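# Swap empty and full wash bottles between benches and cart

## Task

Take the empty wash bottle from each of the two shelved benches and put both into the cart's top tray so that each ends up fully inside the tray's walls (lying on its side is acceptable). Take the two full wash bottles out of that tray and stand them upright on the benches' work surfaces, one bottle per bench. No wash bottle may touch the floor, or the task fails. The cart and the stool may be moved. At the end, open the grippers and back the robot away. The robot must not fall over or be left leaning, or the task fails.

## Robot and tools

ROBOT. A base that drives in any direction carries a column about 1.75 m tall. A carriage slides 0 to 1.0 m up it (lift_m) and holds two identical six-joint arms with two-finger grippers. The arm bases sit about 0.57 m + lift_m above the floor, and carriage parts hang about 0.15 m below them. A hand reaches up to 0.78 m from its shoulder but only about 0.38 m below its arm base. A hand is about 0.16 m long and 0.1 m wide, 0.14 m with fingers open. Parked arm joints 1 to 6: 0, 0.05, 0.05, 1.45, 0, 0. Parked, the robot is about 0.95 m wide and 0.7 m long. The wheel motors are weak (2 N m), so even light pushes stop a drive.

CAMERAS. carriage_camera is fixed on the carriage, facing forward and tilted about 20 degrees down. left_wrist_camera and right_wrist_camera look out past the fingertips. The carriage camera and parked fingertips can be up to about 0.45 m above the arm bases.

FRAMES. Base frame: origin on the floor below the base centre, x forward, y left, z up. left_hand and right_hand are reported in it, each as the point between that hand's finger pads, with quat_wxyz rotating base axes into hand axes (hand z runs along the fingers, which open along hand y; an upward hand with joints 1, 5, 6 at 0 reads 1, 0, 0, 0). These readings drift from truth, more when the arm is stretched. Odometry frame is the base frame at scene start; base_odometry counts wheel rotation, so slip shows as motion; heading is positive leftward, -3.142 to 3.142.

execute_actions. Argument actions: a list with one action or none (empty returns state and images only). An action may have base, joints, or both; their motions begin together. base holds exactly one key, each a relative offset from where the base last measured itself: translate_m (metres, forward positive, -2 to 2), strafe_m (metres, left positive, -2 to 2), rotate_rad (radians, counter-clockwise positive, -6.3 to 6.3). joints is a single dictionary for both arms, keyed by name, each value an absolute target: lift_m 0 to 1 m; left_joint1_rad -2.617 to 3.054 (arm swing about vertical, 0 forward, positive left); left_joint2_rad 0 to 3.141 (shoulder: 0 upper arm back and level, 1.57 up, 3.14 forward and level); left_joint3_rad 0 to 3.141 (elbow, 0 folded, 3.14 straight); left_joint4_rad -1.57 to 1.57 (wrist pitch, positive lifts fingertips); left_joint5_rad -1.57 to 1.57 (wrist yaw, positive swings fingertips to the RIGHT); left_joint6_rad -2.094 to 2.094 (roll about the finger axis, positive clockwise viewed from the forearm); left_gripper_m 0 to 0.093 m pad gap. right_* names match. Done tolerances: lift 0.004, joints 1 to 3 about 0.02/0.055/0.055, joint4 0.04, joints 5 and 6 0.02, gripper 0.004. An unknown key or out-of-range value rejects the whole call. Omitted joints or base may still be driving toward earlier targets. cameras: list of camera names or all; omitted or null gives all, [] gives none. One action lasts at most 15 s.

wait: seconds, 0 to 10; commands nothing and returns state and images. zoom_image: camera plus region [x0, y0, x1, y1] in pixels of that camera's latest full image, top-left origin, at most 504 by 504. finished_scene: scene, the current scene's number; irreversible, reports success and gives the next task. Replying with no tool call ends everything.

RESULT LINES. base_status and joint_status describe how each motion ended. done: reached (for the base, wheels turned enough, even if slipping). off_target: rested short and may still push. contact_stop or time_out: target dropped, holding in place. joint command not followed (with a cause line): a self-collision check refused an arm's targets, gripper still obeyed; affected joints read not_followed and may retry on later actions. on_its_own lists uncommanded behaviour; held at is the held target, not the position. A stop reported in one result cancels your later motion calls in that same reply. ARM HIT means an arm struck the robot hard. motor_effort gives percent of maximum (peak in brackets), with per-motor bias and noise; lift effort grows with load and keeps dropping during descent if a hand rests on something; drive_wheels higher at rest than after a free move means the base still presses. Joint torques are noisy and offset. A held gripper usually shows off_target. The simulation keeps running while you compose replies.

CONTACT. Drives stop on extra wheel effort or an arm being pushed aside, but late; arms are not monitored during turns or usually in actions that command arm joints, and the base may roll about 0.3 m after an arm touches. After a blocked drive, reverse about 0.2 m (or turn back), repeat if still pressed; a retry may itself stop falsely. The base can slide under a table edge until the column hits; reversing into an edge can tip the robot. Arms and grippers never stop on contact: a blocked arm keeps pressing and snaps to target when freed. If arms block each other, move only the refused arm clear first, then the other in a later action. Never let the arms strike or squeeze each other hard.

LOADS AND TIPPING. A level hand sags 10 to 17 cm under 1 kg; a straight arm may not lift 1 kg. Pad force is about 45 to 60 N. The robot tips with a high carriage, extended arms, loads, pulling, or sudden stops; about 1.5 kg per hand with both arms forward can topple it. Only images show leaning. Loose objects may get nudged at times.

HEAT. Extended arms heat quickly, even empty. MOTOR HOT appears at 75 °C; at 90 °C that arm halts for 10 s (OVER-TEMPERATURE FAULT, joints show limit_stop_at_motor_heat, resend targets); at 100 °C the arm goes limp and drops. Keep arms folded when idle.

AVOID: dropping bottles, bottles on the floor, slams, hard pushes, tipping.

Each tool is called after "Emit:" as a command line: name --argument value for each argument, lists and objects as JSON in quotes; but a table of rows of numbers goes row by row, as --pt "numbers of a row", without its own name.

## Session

Emit:
execute_actions --actions '[]'

Scene clock: 0.00 s.
Joint torques (N m, as the arm reports them, + toward a larger angle): no reading
base_odometry: x=+0.000 y=+0.000 heading=+0.000 (m, m, rad; odometry frame)
base_status: not commanded
joint_positions: lift_m=+0.297 left_joint1_rad=+0.014 left_joint2_rad=+0.031 left_joint3_rad=+0.046 left_joint4_rad=+1.434 left_joint5_rad=-0.015 left_joint6_rad=+0.017 left_gripper_m=+0.095 right_joint1_rad=+0.010 right_joint2_rad=+0.038 right_joint3_rad=+0.080 right_joint4_rad=+1.480 right_joint5_rad=-0.038 right_joint6_rad=-0.019 right_gripper_m=+0.095
joint_status: not commanded
motor_effort: lift_m=+22 drive_wheels=+5 (%)
left_hand: x=+0.2916 y=+0.3378 z=+1.3142 quat_wxyz=(+0.998, -0.007, +0.061, +0.016) (m; base frame)
right_hand: x=+0.2722 y=-0.3281 z=+1.3241 quat_wxyz=(+0.999, -0.019, +0.025, -0.004) (m; base frame)
pictures: carriage_camera, left_wrist_camera, right_wrist_camera
Images, in order (width x height): carriage_camera 504x504, left_wrist_camera 504x504, right_wrist_camera 504x504.

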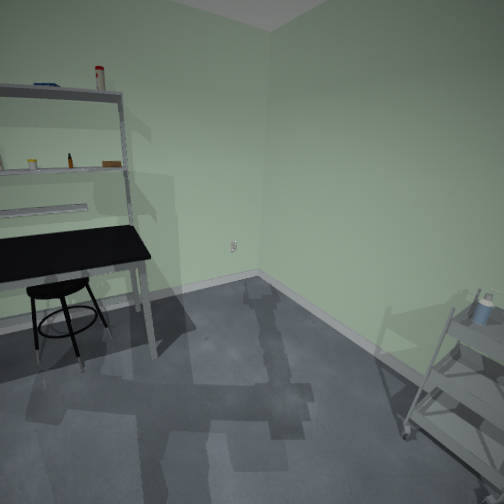

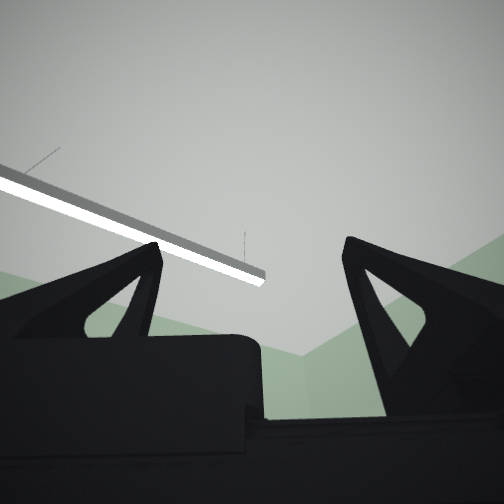

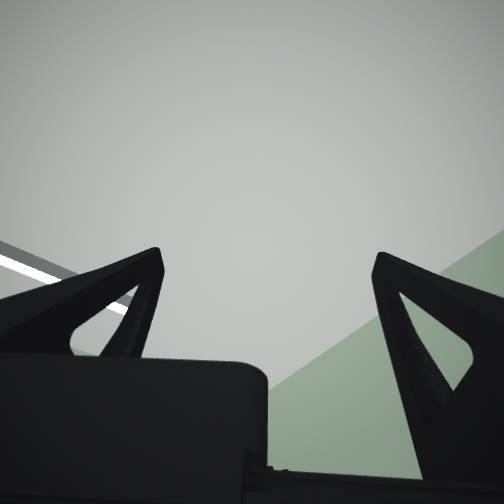

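Emit:
execute_actions --actions '[{"base":{"rotate_rad":-1.04},"joints":{"left_joint4_rad":0,"left_joint5_rad":-1.5,"right_joint4_rad":0,"right_joint5_rad":1.5,"left_joint6_rad":0,"right_joint6_rad":0}}]'

Scene clock: 4.60 s.
Joint torques (N m, as the arm reports them, + toward a larger angle): left_arm=[ 0.66  3.03  9.26  1.54 -0.18 -0.04] | right_arm=[-0.22  2.63  6.46  1.44  0.01 -0.04]
base_odometry: x=+0.000 y=+0.000 heading=-1.039 (m, m, rad; odometry frame)
base_status: done
joint_positions: lift_m=+0.297 left_joint1_rad=+0.014 left_joint2_rad=+0.031 left_joint3_rad=+0.046 left_joint4_rad=+0.014 left_joint5_rad=-1.492 left_joint6_rad=+0.006 left_gripper_m=+0.095 right_joint1_rad=+0.010 right_joint2_rad=+0.038 right_joint3_rad=+0.080 right_joint4_rad=+0.015 right_joint5_rad=+1.493 right_joint6_rad=-0.006 right_gripper_m=+0.095
joint_status: all done
motor_effort: lift_m=+22(22) drive_wheels=+9(24) (%)
left_hand: x=+0.3468 y=+0.5073 z=+1.0727 quat_wxyz=(+0.522, -0.489, +0.510, +0.478) (m; base frame)
right_hand: x=+0.3488 y=-0.5053 z=+1.0835 quat_wxyz=(+0.534, +0.490, +0.508, -0.466) (m; base frame)
pictures: carriage_camera, left_wrist_camera, right_wrist_camera
Images, in order (width x height): carriage_camera 504x504, left_wrist_camera 504x504, right_wrist_camera 504x504.

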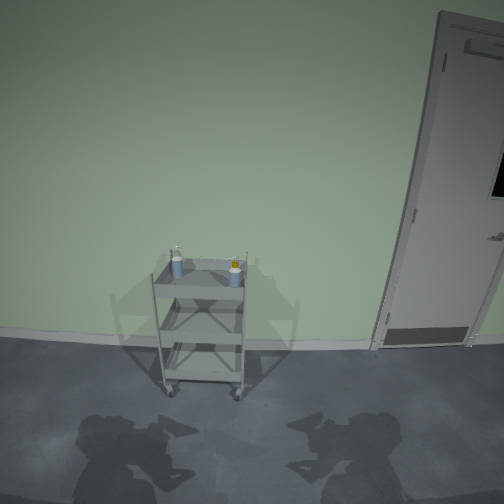

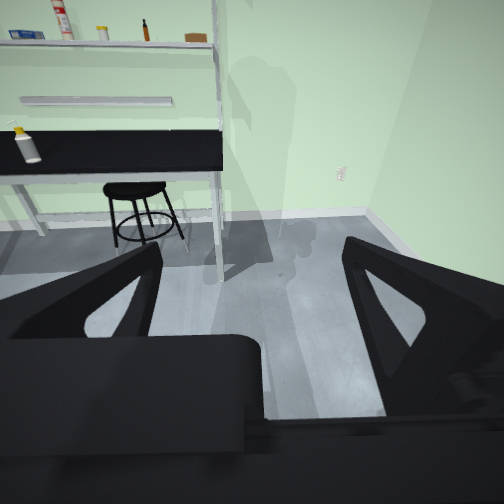

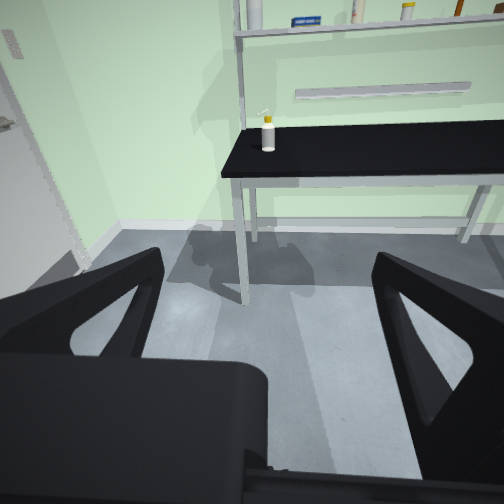

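Emit:
zoom_image --camera "carriage_camera" --region '[140, 230, 270, 310]'

Region (140, 230, 270, 310) of carriage_camera's 504x504 image, scaled by 3.877, with more detail than that image has; it fills the top 310 rows of this view, and the rest is white.

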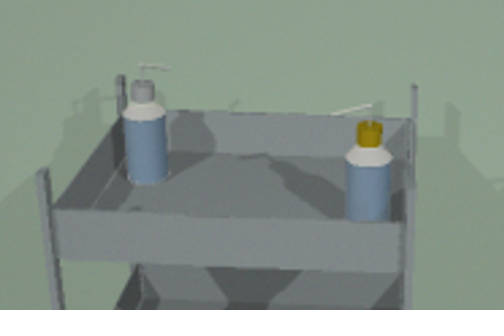

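Emit:
execute_actions --actions '[{"base":{"strafe_m":0.23},"joints":{"left_joint1_rad":-0.35,"left_joint2_rad":1.825,"left_joint3_rad":0.695,"left_joint4_rad":0.46,"left_joint5_rad":0,"left_gripper_m":0.08,"right_joint1_rad":0.475,"right_joint2_rad":1.395,"right_joint3_rad":0.235,"right_joint4_rad":0.48,"right_joint5_rad":0,"right_gripper_m":0.08,"lift_m":0.32}}]' --cameras '[]'

Emit:
execute_actions --actions '[{"base":{"translate_m":0.74}}]'

Scene clock: 11.87 s.
Joint torques (N m, as the arm reports them, + toward a larger angle): left_arm=[ 0.05 -6.96  7.42  2.16 -0.07 -0.05] | right_arm=[ 0.46 -3.59  4.81  2.1  -0.06 -0.04]
base_odometry: x=+0.198 y=+0.117 heading=-1.040 (m, m, rad; odometry frame)
base_status: done
joint_positions: lift_m=+0.320 left_joint1_rad=-0.344 left_joint2_rad=+1.808 left_joint3_rad=+0.693 left_joint4_rad=+0.467 left_joint5_rad=-0.006 left_joint6_rad=+0.006 left_gripper_m=+0.080 right_joint1_rad=+0.467 right_joint2_rad=+1.382 right_joint3_rad=+0.238 right_joint4_rad=+0.489 right_joint5_rad=+0.006 right_joint6_rad=-0.006 right_gripper_m=+0.080
joint_status: all done
motor_effort: lift_m=+23(30) drive_wheels=-6(24) (%)
left_hand: x=+0.6759 y=+0.1875 z=+0.9360 quat_wxyz=(+0.439, +0.154, +0.882, -0.072) (m; base frame)
right_hand: x=+0.5490 y=-0.1908 z=+0.9327 quat_wxyz=(+0.431, -0.209, +0.872, +0.099) (m; base frame)
pictures: none
No camera images: the call's "cameras" was empty. Leave "cameras" out to get every camera's image.

Scene clock: 15.60 s.
Joint torques (N m, as the arm reports them, + toward a larger angle): left_arm=[ 0.13 -6.87  7.45  2.18 -0.07 -0.06] | right_arm=[ 0.47 -3.61  4.84  2.08 -0.06 -0.04]
base_odometry: x=+0.574 y=-0.521 heading=-1.039 (m, m, rad; odometry frame)
base_status: done
joint_positions: lift_m=+0.320 left_joint1_rad=-0.345 left_joint2_rad=+1.808 left_joint3_rad=+0.693 left_joint4_rad=+0.467 left_joint5_rad=-0.005 left_joint6_rad=+0.006 left_gripper_m=+0.080 right_joint1_rad=+0.467 right_joint2_rad=+1.382 right_joint3_rad=+0.238 right_joint4_rad=+0.489 right_joint5_rad=+0.006 right_joint6_rad=-0.006 right_gripper_m=+0.080
joint_status: not commanded
motor_effort: lift_m=+23(23) drive_wheels=-6(26) (%)
left_hand: x=+0.6756 y=+0.1867 z=+0.9360 quat_wxyz=(+0.439, +0.155, +0.882, -0.073) (m; base frame)
right_hand: x=+0.5490 y=-0.1908 z=+0.9327 quat_wxyz=(+0.431, -0.209, +0.872, +0.099) (m; base frame)
pictures: carriage_camera, left_wrist_camera, right_wrist_camera
Images, in order (width x height): carriage_camera 504x504, left_wrist_camera 504x504, right_wrist_camera 504x504.

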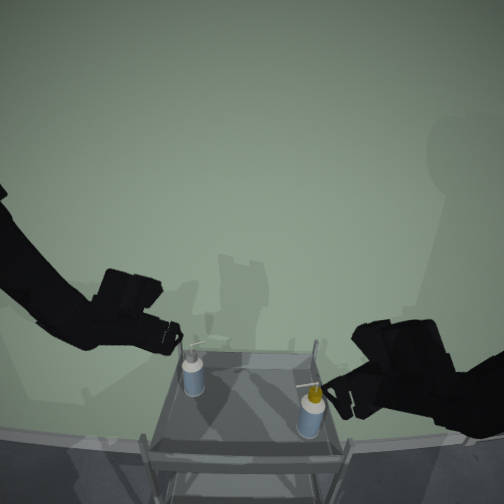

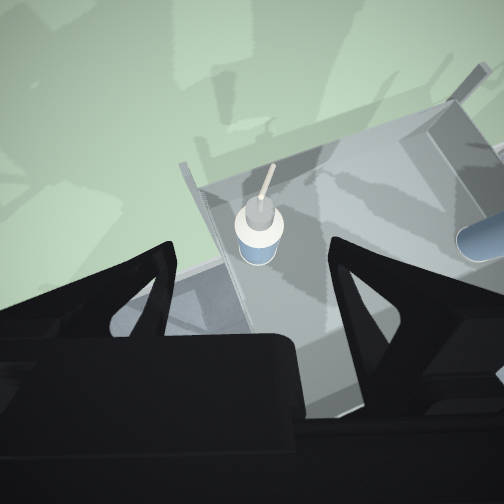

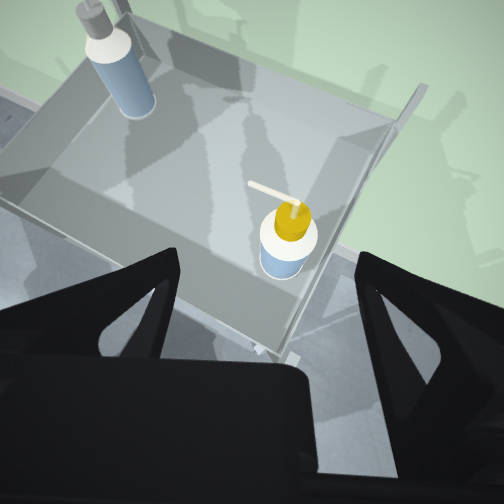

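Emit:
execute_actions --actions '[{"base":{"translate_m":0.07},"joints":{"left_joint1_rad":-0.415,"right_joint1_rad":0.485,"lift_m":0.235}}]' --cameras '["left_wrist_camera","right_wrist_camera"]'

Scene clock: 21.83 s.
Joint torques (N m, as the arm reports them, + toward a larger angle): left_arm=[ 0.89 -6.83  7.37  2.19 -0.12 -0.04] | right_arm=[ 0.56 -3.62  4.85  2.11 -0.06 -0.04]
base_odometry: x=+0.610 y=-0.582 heading=-1.039 (m, m, rad; odometry frame)
base_status: done
joint_positions: lift_m=+0.235 left_joint1_rad=-0.419 left_joint2_rad=+1.808 left_joint3_rad=+0.693 left_joint4_rad=+0.467 left_joint5_rad=+0.000 left_joint6_rad=+0.006 left_gripper_m=+0.080 right_joint1_rad=+0.477 right_joint2_rad=+1.382 right_joint3_rad=+0.238 right_joint4_rad=+0.485 right_joint5_rad=+0.004 right_joint6_rad=-0.006 right_gripper_m=+0.080
joint_status: all done
motor_effort: lift_m=+22(23) drive_wheels=-4(29) (%)
left_hand: x=+0.6631 y=+0.1559 z=+0.8509 quat_wxyz=(+0.436, +0.189, +0.875, -0.091) (m; base frame)
right_hand: x=+0.5470 y=-0.1882 z=+0.8470 quat_wxyz=(+0.429, -0.214, +0.872, +0.101) (m; base frame)
pictures: left_wrist_camera, right_wrist_camera
Images, in order (width x height): left_wrist_camera 504x504, right_wrist_camera 504x504.

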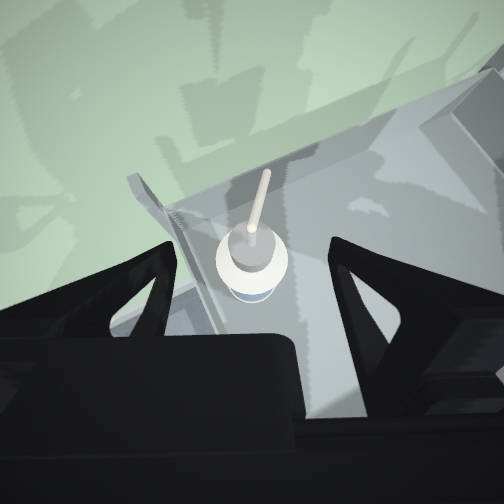

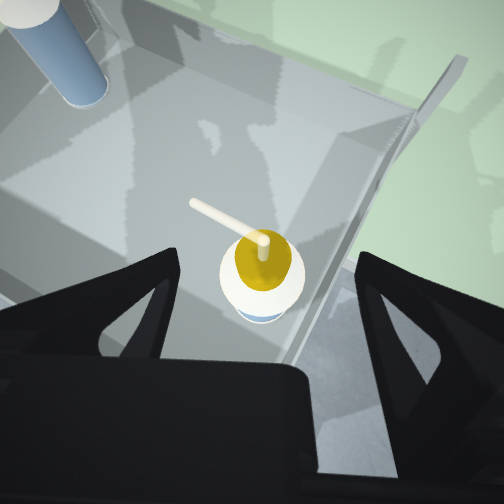

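Emit:
execute_actions --actions '[{"joints":{"lift_m":0.177}}]' --cameras '[]'

Emit:
execute_actions --actions '[{"joints":{"left_joint2_rad":1.928,"left_joint3_rad":0.845,"left_joint4_rad":0.422,"right_joint2_rad":1.525,"right_joint3_rad":0.347,"right_joint4_rad":0.518}}]' --cameras '["left_wrist_camera","right_wrist_camera"]'

Scene clock: 24.83 s.
Joint torques (N m, as the arm reports them, + toward a larger angle): left_arm=[ 0.93 -7.04  7.31  2.15 -0.12 -0.05] | right_arm=[ 0.54 -3.59  4.78  2.11 -0.05 -0.04]
base_odometry: x=+0.610 y=-0.582 heading=-1.039 (m, m, rad; odometry frame)
base_status: not commanded
joint_positions: lift_m=+0.177 left_joint1_rad=-0.419 left_joint2_rad=+1.809 left_joint3_rad=+0.693 left_joint4_rad=+0.466 left_joint5_rad=+0.000 left_joint6_rad=+0.006 left_gripper_m=+0.080 right_joint1_rad=+0.477 right_joint2_rad=+1.382 right_joint3_rad=+0.238 right_joint4_rad=+0.484 right_joint5_rad=+0.004 right_joint6_rad=-0.006 right_gripper_m=+0.080
joint_status: all done
motor_effort: lift_m=+22(22) drive_wheels=-2(4) (%)
left_hand: x=+0.6630 y=+0.1559 z=+0.7922 quat_wxyz=(+0.435, +0.189, +0.876, -0.091) (m; base frame)
right_hand: x=+0.5470 y=-0.1882 z=+0.7890 quat_wxyz=(+0.429, -0.214, +0.872, +0.101) (m; base frame)
pictures: none
No camera images: the call's "cameras" was empty. Leave "cameras" out to get every camera's image.

Scene clock: 25.57 s.
Joint torques (N m, as the arm reports them, + toward a larger angle): left_arm=[ 0.81 -8.1   8.77  2.1  -0.11 -0.05] | right_arm=[ 0.53 -4.57  5.31  2.16 -0.06 -0.04]
base_odometry: x=+0.610 y=-0.582 heading=-1.039 (m, m, rad; odometry frame)
base_status: not commanded
joint_positions: lift_m=+0.177 left_joint1_rad=-0.419 left_joint2_rad=+1.912 left_joint3_rad=+0.830 left_joint4_rad=+0.437 left_joint5_rad=+0.000 left_joint6_rad=+0.006 left_gripper_m=+0.080 right_joint1_rad=+0.477 right_joint2_rad=+1.508 right_joint3_rad=+0.342 right_joint4_rad=+0.518 right_joint5_rad=+0.004 right_joint6_rad=-0.006 right_gripper_m=+0.080
joint_status: all done
motor_effort: lift_m=+22(22) drive_wheels=-1(3) (%)
left_hand: x=+0.6933 y=+0.1424 z=+0.7911 quat_wxyz=(+0.437, +0.189, +0.875, -0.092) (m; base frame)
right_hand: x=+0.5740 y=-0.1743 z=+0.7920 quat_wxyz=(+0.434, -0.213, +0.870, +0.102) (m; base frame)
pictures: left_wrist_camera, right_wrist_camera
Images, in order (width x height): left_wrist_camera 504x504, right_wrist_camera 504x504.

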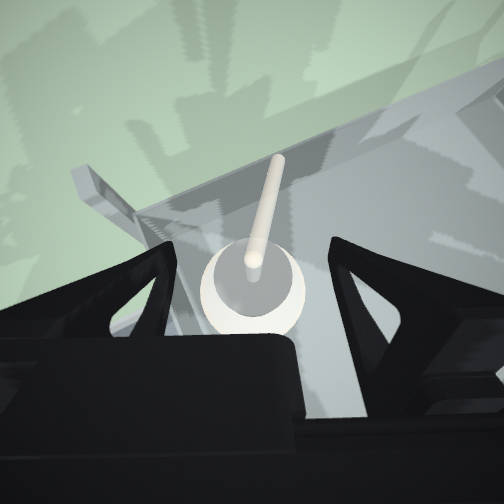

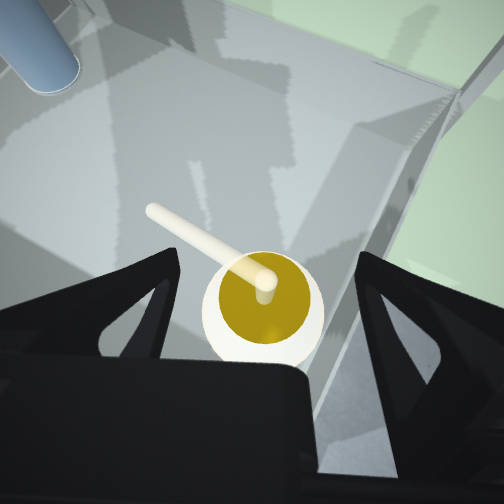

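Both caps are centred between the fingers, so I'm closing both grippers.

Emit:
execute_actions --actions '[{"joints":{"left_gripper_m":0.0,"right_gripper_m":0.0,"lift_m":0.174}}]' --cameras '["left_wrist_camera","right_wrist_camera"]'

Scene clock: 28.20 s.
Joint torques (N m, as the arm reports them, + toward a larger angle): left_arm=[ 0.87 -8.12  8.2   2.06 -0.12 -0.03] | right_arm=[ 0.55 -4.69  5.01  2.07 -0.03 -0.07]
base_odometry: x=+0.610 y=-0.582 heading=-1.039 (m, m, rad; odometry frame)
base_status: not commanded
joint_positions: lift_m=+0.174 left_joint1_rad=-0.419 left_joint2_rad=+1.912 left_joint3_rad=+0.837 left_joint4_rad=+0.442 left_joint5_rad=-0.001 left_joint6_rad=+0.005 left_gripper_m=+0.031 right_joint1_rad=+0.477 right_joint2_rad=+1.509 right_joint3_rad=+0.347 right_joint4_rad=+0.530 right_joint5_rad=+0.001 right_joint6_rad=-0.003 right_gripper_m=+0.031
joint_status: left_gripper_m off_target (ended at +0.031, target +0.000); right_gripper_m off_target (ended at +0.031, target +0.000); the others done
motor_effort: lift_m=+21(23) drive_wheels=-1(5) (%)
left_hand: x=+0.6962 y=+0.1414 z=+0.7916 quat_wxyz=(+0.442, +0.188, +0.872, -0.092) (m; base frame)
right_hand: x=+0.5765 y=-0.1723 z=+0.7926 quat_wxyz=(+0.440, -0.212, +0.866, +0.106) (m; base frame)
pictures: left_wrist_camera, right_wrist_camera
Images, in order (width x height): left_wrist_camera 504x504, right_wrist_camera 504x504.

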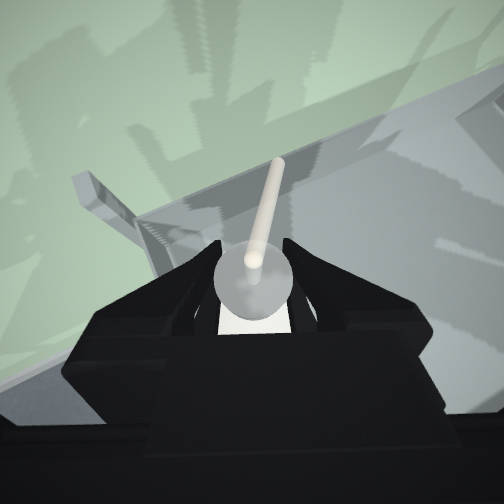

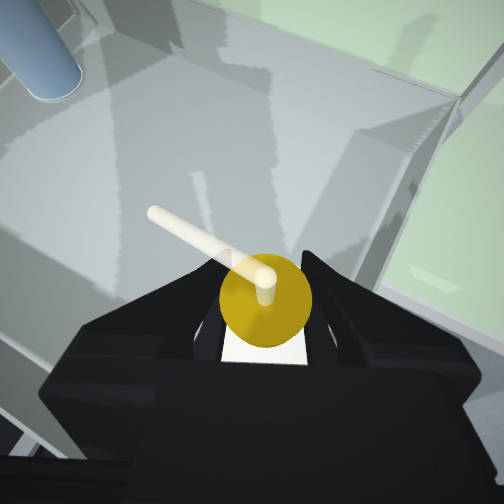

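Emit:
execute_actions --actions '[{"joints":{"lift_m":0.32,"left_joint4_rad":0.48,"right_joint4_rad":0.57}}]' --cameras '[]'

Emit:
execute_actions --actions '[{"base":{"translate_m":-0.225},"joints":{"lift_m":0.49,"left_joint1_rad":0.0,"left_joint2_rad":1.49,"left_joint3_rad":0.33,"left_joint4_rad":0.57,"right_joint1_rad":-0.1}}]' --cameras '[]'

Emit:
execute_actions --actions '[{"base":{"rotate_rad":-1.6}}]'

Scene clock: 34.83 s.
Joint torques (N m, as the arm reports them, + toward a larger angle): left_arm=[ 1.01 -9.51  8.06  2.61 -0.08 -0.05] | right_arm=[ 0.54 -6.18  4.9   2.55 -0.01 -0.07]
base_odometry: x=+0.610 y=-0.582 heading=-1.039 (m, m, rad; odometry frame)
base_status: not commanded
joint_positions: lift_m=+0.320 left_joint1_rad=-0.419 left_joint2_rad=+1.932 left_joint3_rad=+0.837 left_joint4_rad=+0.444 left_joint5_rad=-0.001 left_joint6_rad=+0.005 left_gripper_m=+0.031 right_joint1_rad=+0.477 right_joint2_rad=+1.526 right_joint3_rad=+0.347 right_joint4_rad=+0.533 right_joint5_rad=+0.001 right_joint6_rad=-0.003 right_gripper_m=+0.031
joint_status: all done
motor_effort: lift_m=+23(29) drive_wheels=-2(3) (%)
left_hand: x=+0.6950 y=+0.1419 z=+0.9290 quat_wxyz=(+0.435, +0.188, +0.876, -0.091) (m; base frame)
right_hand: x=+0.5757 y=-0.1727 z=+0.9335 quat_wxyz=(+0.434, -0.213, +0.869, +0.104) (m; base frame)
pictures: none
No camera images: the call's "cameras" was empty. Leave "cameras" out to get every camera's image.

Scene clock: 37.13 s.
Joint torques (N m, as the arm reports them, + toward a larger angle): left_arm=[ 0.68 -6.74  5.7   2.65 -0.08 -0.04] | right_arm=[-0.61 -6.2   4.95  2.56 -0.04 -0.06]
base_odometry: x=+0.496 y=-0.387 heading=-1.038 (m, m, rad; odometry frame)
base_status: done
joint_positions: lift_m=+0.490 left_joint1_rad=-0.002 left_joint2_rad=+1.516 left_joint3_rad=+0.344 left_joint4_rad=+0.531 left_joint5_rad=-0.004 left_joint6_rad=+0.005 left_gripper_m=+0.031 right_joint1_rad=-0.096 right_joint2_rad=+1.527 right_joint3_rad=+0.347 right_joint4_rad=+0.534 right_joint5_rad=+0.003 right_joint6_rad=-0.003 right_gripper_m=+0.031
joint_status: all done
motor_effort: lift_m=+23(30) drive_wheels=-3(26) (%)
left_hand: x=+0.6147 y=+0.3349 z=+1.1057 quat_wxyz=(+0.449, +0.002, +0.894, +0.003) (m; base frame)
right_hand: x=+0.6134 y=-0.3689 z=+1.1033 quat_wxyz=(+0.445, +0.042, +0.894, -0.023) (m; base frame)
pictures: none
No camera images: the call's "cameras" was empty. Leave "cameras" out to get every camera's image.

Scene clock: 40.27 s.
Joint torques (N m, as the arm reports them, + toward a larger angle): left_arm=[ 0.61 -6.72  5.64  2.65 -0.11 -0.05] | right_arm=[-0.61 -6.2   4.93  2.55 -0.03 -0.07]
base_odometry: x=+0.495 y=-0.388 heading=-2.637 (m, m, rad; odometry frame)
base_status: done
joint_positions: lift_m=+0.490 left_joint1_rad=-0.002 left_joint2_rad=+1.516 left_joint3_rad=+0.344 left_joint4_rad=+0.531 left_joint5_rad=-0.001 left_joint6_rad=+0.005 left_gripper_m=+0.031 right_joint1_rad=-0.096 right_joint2_rad=+1.527 right_joint3_rad=+0.347 right_joint4_rad=+0.534 right_joint5_rad=+0.003 right_joint6_rad=-0.003 right_gripper_m=+0.031
joint_status: not commanded
motor_effort: lift_m=+23(23) drive_wheels=+9(31) (%)
left_hand: x=+0.6146 y=+0.3344 z=+1.1056 quat_wxyz=(+0.449, +0.003, +0.894, +0.001) (m; base frame)
right_hand: x=+0.6134 y=-0.3689 z=+1.1033 quat_wxyz=(+0.445, +0.042, +0.894, -0.023) (m; base frame)
pictures: carriage_camera, left_wrist_camera, right_wrist_camera
Images, in order (width x height): carriage_camera 504x504, left_wrist_camera 504x504, right_wrist_camera 504x504.

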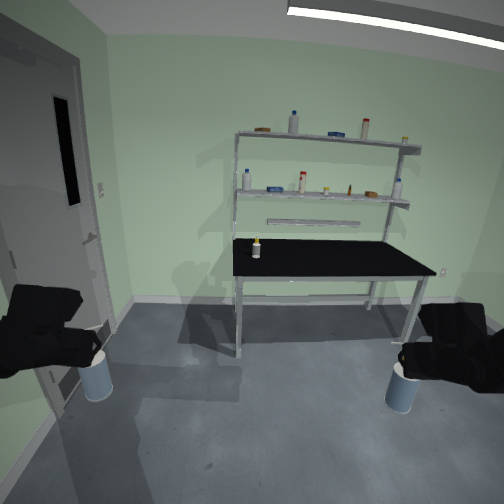

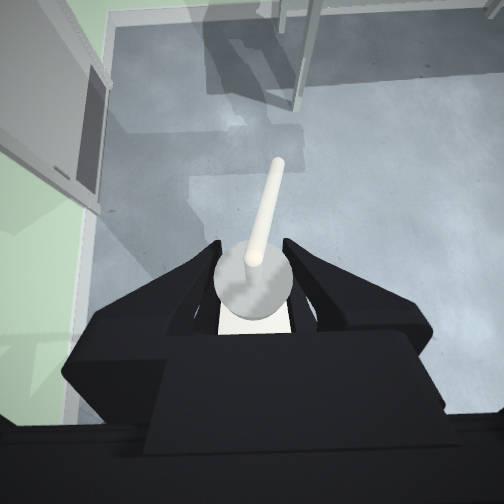

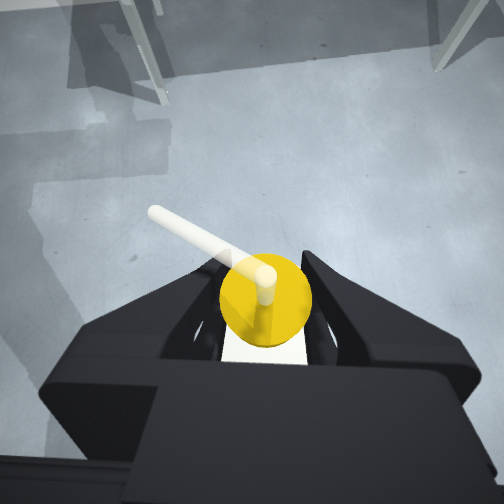

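Emit:
execute_actions --actions '[{"base":{"translate_m":1.15},"joints":{"lift_m":0.37,"right_joint1_rad":-0.35,"right_joint2_rad":1.772,"right_joint3_rad":0.605,"right_joint4_rad":0.585}}]' --cameras '["carriage_camera"]'

Scene clock: 48.03 s.
Joint torques (N m, as the arm reports them, + toward a larger angle): left_arm=[ 0.71 -6.34  5.67  2.75 -0.11 -0.04] | right_arm=[-0.04 -9.06  6.42  2.69 -0.04 -0.07]
base_odometry: x=-0.513 y=-0.941 heading=-2.638 (m, m, rad; odometry frame)
base_status: done
joint_positions: lift_m=+0.370 left_joint1_rad=-0.002 left_joint2_rad=+1.511 left_joint3_rad=+0.344 left_joint4_rad=+0.519 left_joint5_rad=-0.001 left_joint6_rad=+0.005 left_gripper_m=+0.031 right_joint1_rad=-0.352 right_joint2_rad=+1.776 right_joint3_rad=+0.582 right_joint4_rad=+0.534 right_joint5_rad=+0.004 right_joint6_rad=-0.003 right_gripper_m=+0.031
joint_status: right_joint4_rad off_target (ended at +0.534, target +0.585); the others done
motor_effort: lift_m=+24(24) drive_wheels=-6(33) (%)
left_hand: x=+0.6133 y=+0.3344 z=+0.9847 quat_wxyz=(+0.445, +0.003, +0.895, +0.001) (m; base frame)
right_hand: x=+0.6501 y=-0.4779 z=+0.9733 quat_wxyz=(+0.433, +0.156, +0.884, -0.079) (m; base frame)
pictures: carriage_camera
Images, in order (width x height): carriage_camera 504x504.

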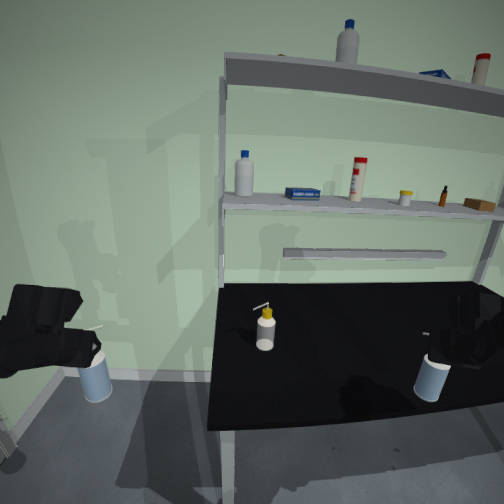

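Emit:
execute_actions --actions '[{"base":{"translate_m":0.17},"joints":{"lift_m":0.335,"right_joint4_rad":0.61}}]' --cameras '["carriage_camera"]'

Scene clock: 52.00 s.
Joint torques (N m, as the arm reports them, + toward a larger angle): left_arm=[ 0.68 -6.37  5.67  2.75 -0.12 -0.04] | right_arm=[-0.07 -9.18  6.29  2.72 -0.03 -0.07]
base_odometry: x=-0.662 y=-1.023 heading=-2.640 (m, m, rad; odometry frame)
base_status: done
joint_positions: lift_m=+0.335 left_joint1_rad=-0.002 left_joint2_rad=+1.511 left_joint3_rad=+0.344 left_joint4_rad=+0.520 left_joint5_rad=+0.000 left_joint6_rad=+0.005 left_gripper_m=+0.031 right_joint1_rad=-0.352 right_joint2_rad=+1.778 right_joint3_rad=+0.584 right_joint4_rad=+0.559 right_joint5_rad=+0.002 right_joint6_rad=-0.003 right_gripper_m=+0.031
joint_status: right_joint4_rad off_target (ended at +0.559, target +0.610); the others done
motor_effort: lift_m=+23(23) drive_wheels=-7(29) (%)
left_hand: x=+0.6134 y=+0.3342 z=+0.9500 quat_wxyz=(+0.446, +0.003, +0.895, +0.001) (m; base frame)
right_hand: x=+0.6540 y=-0.4790 z=+0.9429 quat_wxyz=(+0.444, +0.155, +0.879, -0.080) (m; base frame)
pictures: carriage_camera
Images, in order (width x height): carriage_camera 504x504.

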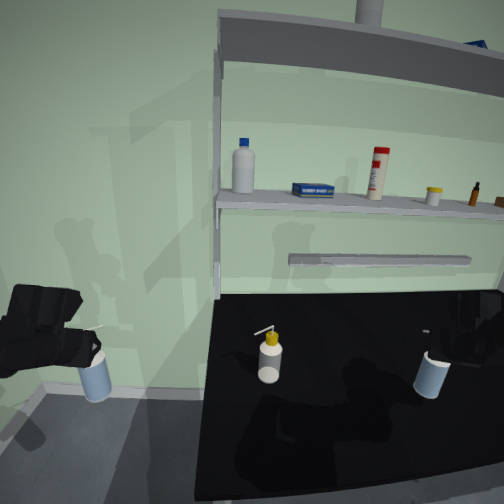

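Emit:
execute_actions --actions '[]'

Scene clock: 57.23 s.
Joint torques (N m, as the arm reports them, + toward a larger angle): left_arm=[ 0.71 -6.34  5.68  2.74 -0.12 -0.04] | right_arm=[-0.07 -9.22  6.3   2.72 -0.03 -0.06]
base_odometry: x=-0.662 y=-1.023 heading=-2.640 (m, m, rad; odometry frame)
base_status: done
joint_positions: lift_m=+0.335 left_joint1_rad=-0.002 left_joint2_rad=+1.511 left_joint3_rad=+0.344 left_joint4_rad=+0.520 left_joint5_rad=+0.000 left_joint6_rad=+0.005 left_gripper_m=+0.031 right_joint1_rad=-0.352 right_joint2_rad=+1.778 right_joint3_rad=+0.584 right_joint4_rad=+0.559 right_joint5_rad=+0.002 right_joint6_rad=-0.003 right_gripper_m=+0.031
joint_status: right_joint4_rad off_target (ended at +0.559, target +0.610); the others done
motor_effort: lift_m=+23(23) drive_wheels=-5(29) (%)
left_hand: x=+0.6134 y=+0.3342 z=+0.9500 quat_wxyz=(+0.446, +0.003, +0.895, +0.001) (m; base frame)
right_hand: x=+0.6540 y=-0.4790 z=+0.9429 quat_wxyz=(+0.444, +0.155, +0.879, -0.080) (m; base frame)
pictures: carriage_camera, left_wrist_camera, right_wrist_camera
Images, in order (width x height): carriage_camera 504x504, left_wrist_camera 504x504, right_wrist_camera 504x504.

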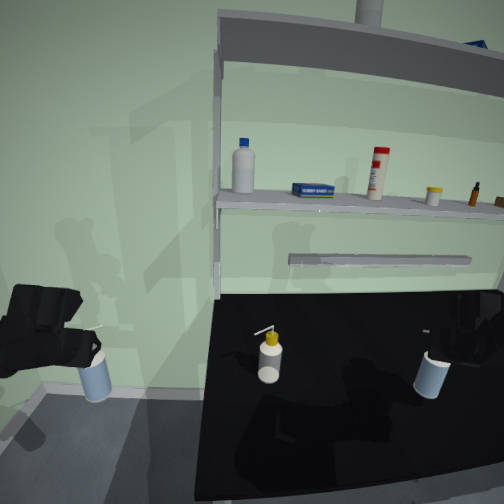

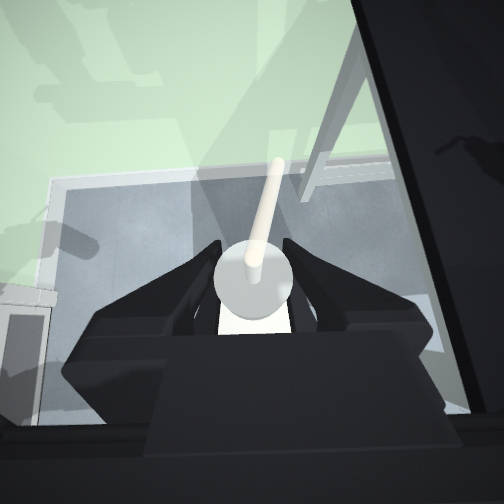

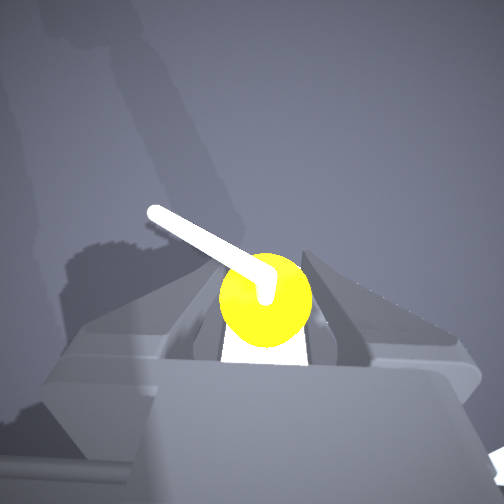

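Emit:
execute_actions --actions '[{"joints":{"lift_m":0.315}}]' --cameras '[]'

Emit:
execute_actions --actions '[{"joints":{"lift_m":0.298}}]' --cameras '["carriage_camera"]'

Scene clock: 58.47 s.
Joint torques (N m, as the arm reports them, + toward a larger angle): left_arm=[ 0.74 -6.33  5.65  2.72 -0.13 -0.04] | right_arm=[-0.07 -9.4   6.12  2.71 -0.03 -0.06]
base_odometry: x=-0.662 y=-1.023 heading=-2.640 (m, m, rad; odometry frame)
base_status: not commanded
joint_positions: lift_m=+0.315 left_joint1_rad=-0.002 left_joint2_rad=+1.511 left_joint3_rad=+0.344 left_joint4_rad=+0.520 left_joint5_rad=+0.000 left_joint6_rad=+0.005 left_gripper_m=+0.031 right_joint1_rad=-0.352 right_joint2_rad=+1.780 right_joint3_rad=+0.587 right_joint4_rad=+0.561 right_joint5_rad=+0.002 right_joint6_rad=-0.003 right_gripper_m=+0.031
joint_status: all done
motor_effort: lift_m=+24(25) drive_wheels=-5(7) (%)
left_hand: x=+0.6135 y=+0.3342 z=+0.9300 quat_wxyz=(+0.446, +0.003, +0.895, +0.001) (m; base frame)
right_hand: x=+0.6552 y=-0.4795 z=+0.9237 quat_wxyz=(+0.445, +0.155, +0.878, -0.081) (m; base frame)
pictures: none
No camera images: the call's "cameras" was empty. Leave "cameras" out to get every camera's image.

Scene clock: 59.10 s.
Joint torques (N m, as the arm reports them, + toward a larger angle): left_arm=[ 0.7  -6.32  5.63  2.73 -0.13 -0.05] | right_arm=[-0.07 -9.58  6.01  2.7  -0.04 -0.07]
base_odometry: x=-0.662 y=-1.023 heading=-2.640 (m, m, rad; odometry frame)
base_status: not commanded
joint_positions: lift_m=+0.298 left_joint1_rad=-0.002 left_joint2_rad=+1.511 left_joint3_rad=+0.344 left_joint4_rad=+0.521 left_joint5_rad=+0.000 left_joint6_rad=+0.005 left_gripper_m=+0.031 right_joint1_rad=-0.352 right_joint2_rad=+1.782 right_joint3_rad=+0.587 right_joint4_rad=+0.561 right_joint5_rad=+0.001 right_joint6_rad=-0.003 right_gripper_m=+0.031
joint_status: all done
motor_effort: lift_m=+24(25) drive_wheels=+6(5) (%)
left_hand: x=+0.6135 y=+0.3342 z=+0.9131 quat_wxyz=(+0.446, +0.003, +0.895, +0.001) (m; base frame)
right_hand: x=+0.6551 y=-0.4794 z=+0.9060 quat_wxyz=(+0.445, +0.155, +0.879, -0.080) (m; base frame)
pictures: carriage_camera
Images, in order (width x height): carriage_camera 504x504.

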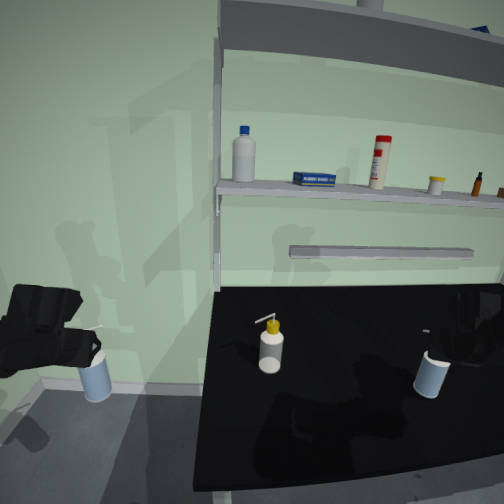

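Emit:
execute_actions --actions '[{"joints":{"lift_m":0.285}}]' --cameras '[]'

Scene clock: 60.20 s.
Joint torques (N m, as the arm reports them, + toward a larger angle): left_arm=[ 0.71 -6.25  5.65  2.73 -0.14 -0.05] | right_arm=[-0.09 -9.55  6.12  2.62 -0.03 -0.07]
base_odometry: x=-0.662 y=-1.023 heading=-2.640 (m, m, rad; odometry frame)
base_status: not commanded
joint_positions: lift_m=+0.285 left_joint1_rad=-0.002 left_joint2_rad=+1.511 left_joint3_rad=+0.344 left_joint4_rad=+0.521 left_joint5_rad=+0.000 left_joint6_rad=+0.005 left_gripper_m=+0.031 right_joint1_rad=-0.352 right_joint2_rad=+1.782 right_joint3_rad=+0.587 right_joint4_rad=+0.572 right_joint5_rad=+0.001 right_joint6_rad=-0.003 right_gripper_m=+0.031
joint_status: all done
motor_effort: lift_m=+24(23) drive_wheels=-4(5) (%)
left_hand: x=+0.6135 y=+0.3342 z=+0.9001 quat_wxyz=(+0.446, +0.003, +0.895, +0.001) (m; base frame)
right_hand: x=+0.6565 y=-0.4799 z=+0.8951 quat_wxyz=(+0.449, +0.154, +0.876, -0.081) (m; base frame)
pictures: none
No camera images: the call's "cameras" was empty. Leave "cameras" out to get every camera's image.

Emit:
execute_actions --actions '[{"joints":{"lift_m":0.279,"right_joint4_rad":0.575}}]' --cameras '[]'

Scene clock: 61.43 s.
Joint torques (N m, as the arm reports them, + toward a larger angle): left_arm=[ 0.73 -6.5   5.65  2.75 -0.12 -0.04] | right_arm=[-0.09 -9.15  5.73  2.21 -0.03 -0.07]
base_odometry: x=-0.662 y=-1.023 heading=-2.640 (m, m, rad; odometry frame)
base_status: not commanded
joint_positions: lift_m=+0.279 left_joint1_rad=-0.002 left_joint2_rad=+1.511 left_joint3_rad=+0.344 left_joint4_rad=+0.522 left_joint5_rad=+0.000 left_joint6_rad=+0.005 left_gripper_m=+0.031 right_joint1_rad=-0.352 right_joint2_rad=+1.777 right_joint3_rad=+0.593 right_joint4_rad=+0.575 right_joint5_rad=+0.001 right_joint6_rad=-0.003 right_gripper_m=+0.031
joint_status: all done
motor_effort: lift_m=+22(23) drive_wheels=+6(7) (%)
left_hand: x=+0.6137 y=+0.3342 z=+0.8945 quat_wxyz=(+0.447, +0.003, +0.895, +0.001) (m; base frame)
right_hand: x=+0.6592 y=-0.4808 z=+0.8937 quat_wxyz=(+0.455, +0.154, +0.873, -0.082) (m; base frame)
pictures: none
No camera images: the call's "cameras" was empty. Leave "cameras" out to get every camera's image.

Emit:
execute_actions --actions '[{"joints":{"right_gripper_m":0.078}}]' --cameras '["right_wrist_camera"]'

Emit:
execute_actions --actions '[{"joints":{"right_joint2_rad":1.43,"right_joint3_rad":0.26,"right_joint4_rad":0.52,"lift_m":0.285}}]' --cameras '["carriage_camera","right_wrist_camera"]'

Scene clock: 63.00 s.
Joint torques (N m, as the arm reports them, + toward a larger angle): left_arm=[ 0.66 -6.31  5.69  2.71 -0.12 -0.05] | right_arm=[-0.1  -9.22  5.75  2.2  -0.03 -0.06]
base_odometry: x=-0.662 y=-1.023 heading=-2.640 (m, m, rad; odometry frame)
base_status: not commanded
joint_positions: lift_m=+0.279 left_joint1_rad=-0.002 left_joint2_rad=+1.511 left_joint3_rad=+0.344 left_joint4_rad=+0.522 left_joint5_rad=+0.000 left_joint6_rad=+0.005 left_gripper_m=+0.031 right_joint1_rad=-0.352 right_joint2_rad=+1.777 right_joint3_rad=+0.593 right_joint4_rad=+0.575 right_joint5_rad=+0.001 right_joint6_rad=-0.003 right_gripper_m=+0.078
joint_status: all done
motor_effort: lift_m=+22(22) drive_wheels=+6(5) (%)
left_hand: x=+0.6137 y=+0.3342 z=+0.8945 quat_wxyz=(+0.447, +0.003, +0.895, +0.001) (m; base frame)
right_hand: x=+0.6592 y=-0.4808 z=+0.8937 quat_wxyz=(+0.455, +0.154, +0.873, -0.082) (m; base frame)
pictures: right_wrist_camera
Images, in order (width x height): right_wrist_camera 504x504.

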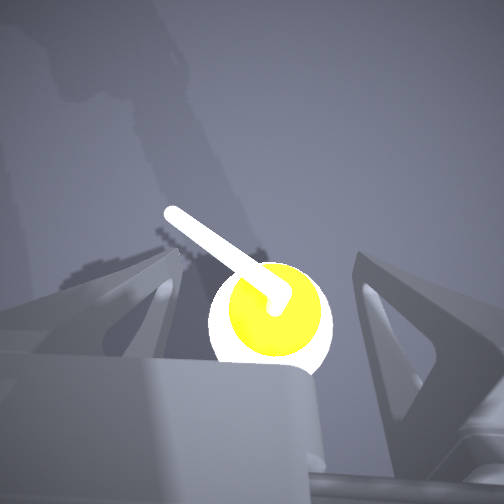

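Scene clock: 63.97 s.
Joint torques (N m, as the arm reports them, + toward a larger angle): left_arm=[ 0.85 -6.36  5.69  2.69 -0.11 -0.04] | right_arm=[-0.09 -6.16  4.13  2.03 -0.03 -0.07]
base_odometry: x=-0.662 y=-1.023 heading=-2.640 (m, m, rad; odometry frame)
base_status: not commanded
joint_positions: lift_m=+0.285 left_joint1_rad=-0.002 left_joint2_rad=+1.511 left_joint3_rad=+0.344 left_joint4_rad=+0.527 left_joint5_rad=+0.000 left_joint6_rad=+0.005 left_gripper_m=+0.031 right_joint1_rad=-0.352 right_joint2_rad=+1.443 right_joint3_rad=+0.272 right_joint4_rad=+0.535 right_joint5_rad=+0.001 right_joint6_rad=-0.003 right_gripper_m=+0.078
joint_status: all done
motor_effort: lift_m=+23(26) drive_wheels=-2(6) (%)
left_hand: x=+0.6144 y=+0.3342 z=+0.9014 quat_wxyz=(+0.449, +0.003, +0.894, +0.001) (m; base frame)
right_hand: x=+0.5759 y=-0.4503 z=+0.9000 quat_wxyz=(+0.444, +0.155, +0.879, -0.080) (m; base frame)
pictures: carriage_camera, right_wrist_camera
Images, in order (width x height): carriage_camera 504x504, right_wrist_camera 504x504.

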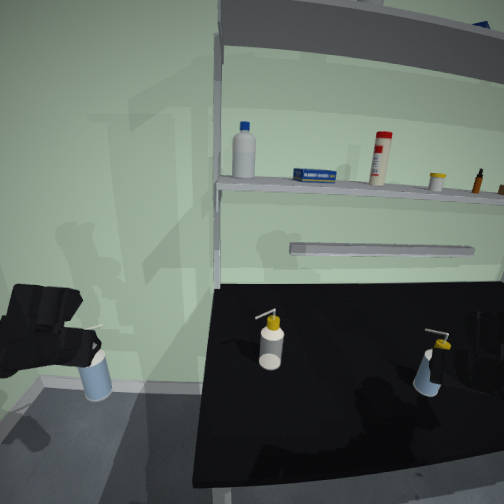

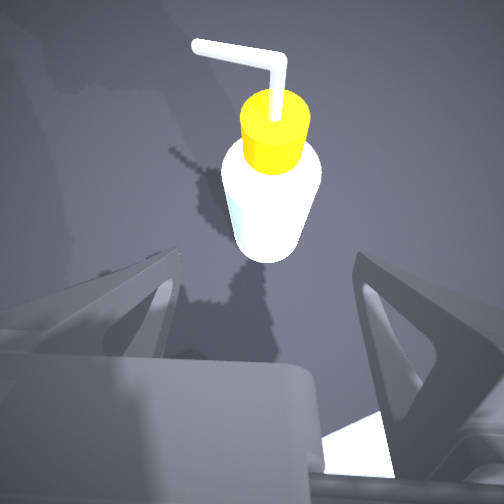

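Emit:
execute_actions --actions '[{"joints":{"right_joint1_rad":0.51,"right_gripper_m":0.085}}]' --cameras '[]'

Emit:
execute_actions --actions '[{"joints":{"right_joint2_rad":1.92,"right_joint3_rad":0.845,"right_joint4_rad":0.43,"lift_m":0.28}}]' --cameras '["carriage_camera","right_wrist_camera"]'

Scene clock: 67.03 s.
Joint torques (N m, as the arm reports them, + toward a larger angle): left_arm=[ 0.67 -6.34  5.69  2.69 -0.12 -0.04] | right_arm=[ 0.3  -6.15  4.11  2.04 -0.02 -0.07]
base_odometry: x=-0.662 y=-1.023 heading=-2.640 (m, m, rad; odometry frame)
base_status: not commanded
joint_positions: lift_m=+0.285 left_joint1_rad=-0.002 left_joint2_rad=+1.511 left_joint3_rad=+0.344 left_joint4_rad=+0.527 left_joint5_rad=+0.000 left_joint6_rad=+0.005 left_gripper_m=+0.031 right_joint1_rad=+0.504 right_joint2_rad=+1.443 right_joint3_rad=+0.272 right_joint4_rad=+0.535 right_joint5_rad=+0.001 right_joint6_rad=-0.003 right_gripper_m=+0.085
joint_status: all done
motor_effort: lift_m=+23(23) drive_wheels=-4(3) (%)
left_hand: x=+0.6144 y=+0.3342 z=+0.9014 quat_wxyz=(+0.449, +0.003, +0.894, +0.001) (m; base frame)
right_hand: x=+0.5549 y=-0.1732 z=+0.9000 quat_wxyz=(+0.437, -0.224, +0.864, +0.111) (m; base frame)
pictures: none
No camera images: the call's "cameras" was empty. Leave "cameras" out to get every camera's image.

Scene clock: 68.20 s.
Joint torques (N m, as the arm reports them, + toward a larger angle): left_arm=[ 0.71 -6.34  5.7   2.67 -0.12 -0.04] | right_arm=[ 0.32 -9.44  5.87  2.09 -0.03 -0.07]
base_odometry: x=-0.662 y=-1.023 heading=-2.640 (m, m, rad; odometry frame)
base_status: not commanded
joint_positions: lift_m=+0.280 left_joint1_rad=-0.002 left_joint2_rad=+1.511 left_joint3_rad=+0.344 left_joint4_rad=+0.524 left_joint5_rad=+0.000 left_joint6_rad=+0.005 left_gripper_m=+0.031 right_joint1_rad=+0.504 right_joint2_rad=+1.904 right_joint3_rad=+0.839 right_joint4_rad=+0.439 right_joint5_rad=+0.001 right_joint6_rad=-0.003 right_gripper_m=+0.085
joint_status: all done
motor_effort: lift_m=+22(23) drive_wheels=+6(6) (%)
left_hand: x=+0.6141 y=+0.3342 z=+0.8959 quat_wxyz=(+0.448, +0.003, +0.894, +0.001) (m; base frame)
right_hand: x=+0.6791 y=-0.1047 z=+0.9016 quat_wxyz=(+0.441, -0.223, +0.862, +0.112) (m; base frame)
pictures: carriage_camera, right_wrist_camera
Images, in order (width x height): carriage_camera 504x504, right_wrist_camera 504x504.

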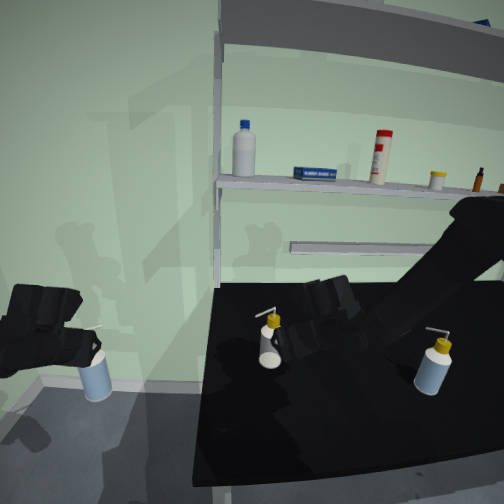

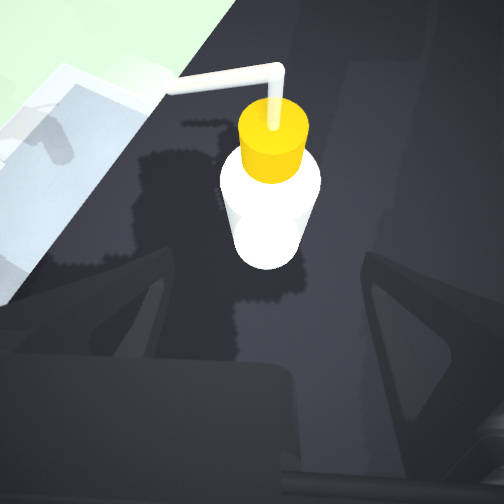

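Emit:
execute_actions --actions '[{"joints":{"right_joint2_rad":2.168,"right_joint3_rad":1.215,"right_joint4_rad":0.305}}]' --cameras '["right_wrist_camera"]'

Scene clock: 71.77 s.
Joint torques (N m, as the arm reports them, + toward a larger angle): left_arm=[ 0.74 -6.41  5.65  2.65 -0.12 -0.04] | right_arm=[  0.37 -13.36   6.02   2.05  -0.02  -0.07]
base_odometry: x=-0.662 y=-1.023 heading=-2.640 (m, m, rad; odometry frame)
base_status: not commanded
joint_positions: lift_m=+0.280 left_joint1_rad=-0.002 left_joint2_rad=+1.511 left_joint3_rad=+0.344 left_joint4_rad=+0.524 left_joint5_rad=+0.000 left_joint6_rad=+0.005 left_gripper_m=+0.031 right_joint1_rad=+0.504 right_joint2_rad=+2.161 right_joint3_rad=+1.213 right_joint4_rad=+0.319 right_joint5_rad=+0.001 right_joint6_rad=-0.003 right_gripper_m=+0.085
joint_status: all done
motor_effort: lift_m=+22(22) drive_wheels=+6(6) (%)
left_hand: x=+0.6141 y=+0.3342 z=+0.8959 quat_wxyz=(+0.448, +0.003, +0.894, +0.001) (m; base frame)
right_hand: x=+0.7497 y=-0.0658 z=+0.8918 quat_wxyz=(+0.439, -0.223, +0.863, +0.112) (m; base frame)
pictures: right_wrist_camera
Images, in order (width x height): right_wrist_camera 504x504.

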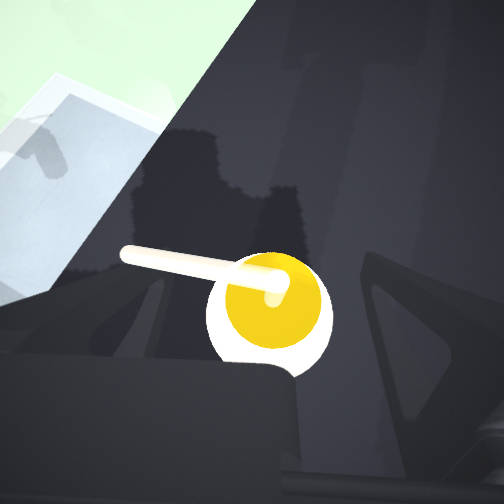

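Emit:
execute_actions --actions '[{"joints":{"right_gripper_m":0.0}}]' --cameras '["right_wrist_camera"]'

Scene clock: 73.27 s.
Joint torques (N m, as the arm reports them, + toward a larger angle): left_arm=[ 0.72 -6.35  5.74  2.73 -0.16 -0.04] | right_arm=[  0.41 -12.92   5.66   2.05  -0.02  -0.07]
base_odometry: x=-0.662 y=-1.023 heading=-2.640 (m, m, rad; odometry frame)
base_status: not commanded
joint_positions: lift_m=+0.280 left_joint1_rad=-0.002 left_joint2_rad=+1.511 left_joint3_rad=+0.344 left_joint4_rad=+0.524 left_joint5_rad=+0.000 left_joint6_rad=+0.005 left_gripper_m=+0.031 right_joint1_rad=+0.504 right_joint2_rad=+2.155 right_joint3_rad=+1.218 right_joint4_rad=+0.320 right_joint5_rad=+0.001 right_joint6_rad=-0.003 right_gripper_m=+0.031
joint_status: right_gripper_m off_target (ended at +0.031, target +0.000)
motor_effort: lift_m=+22(22) drive_wheels=+6(5) (%)
left_hand: x=+0.6141 y=+0.3342 z=+0.8959 quat_wxyz=(+0.448, +0.003, +0.894, +0.001) (m; base frame)
right_hand: x=+0.7517 y=-0.0648 z=+0.8973 quat_wxyz=(+0.445, -0.222, +0.860, +0.113) (m; base frame)
pictures: right_wrist_camera
Images, in order (width x height): right_wrist_camera 504x504.

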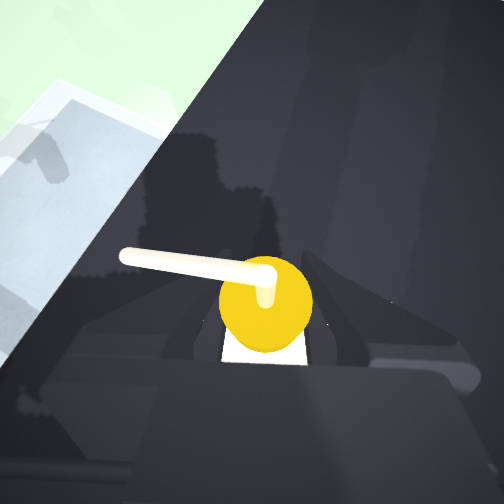

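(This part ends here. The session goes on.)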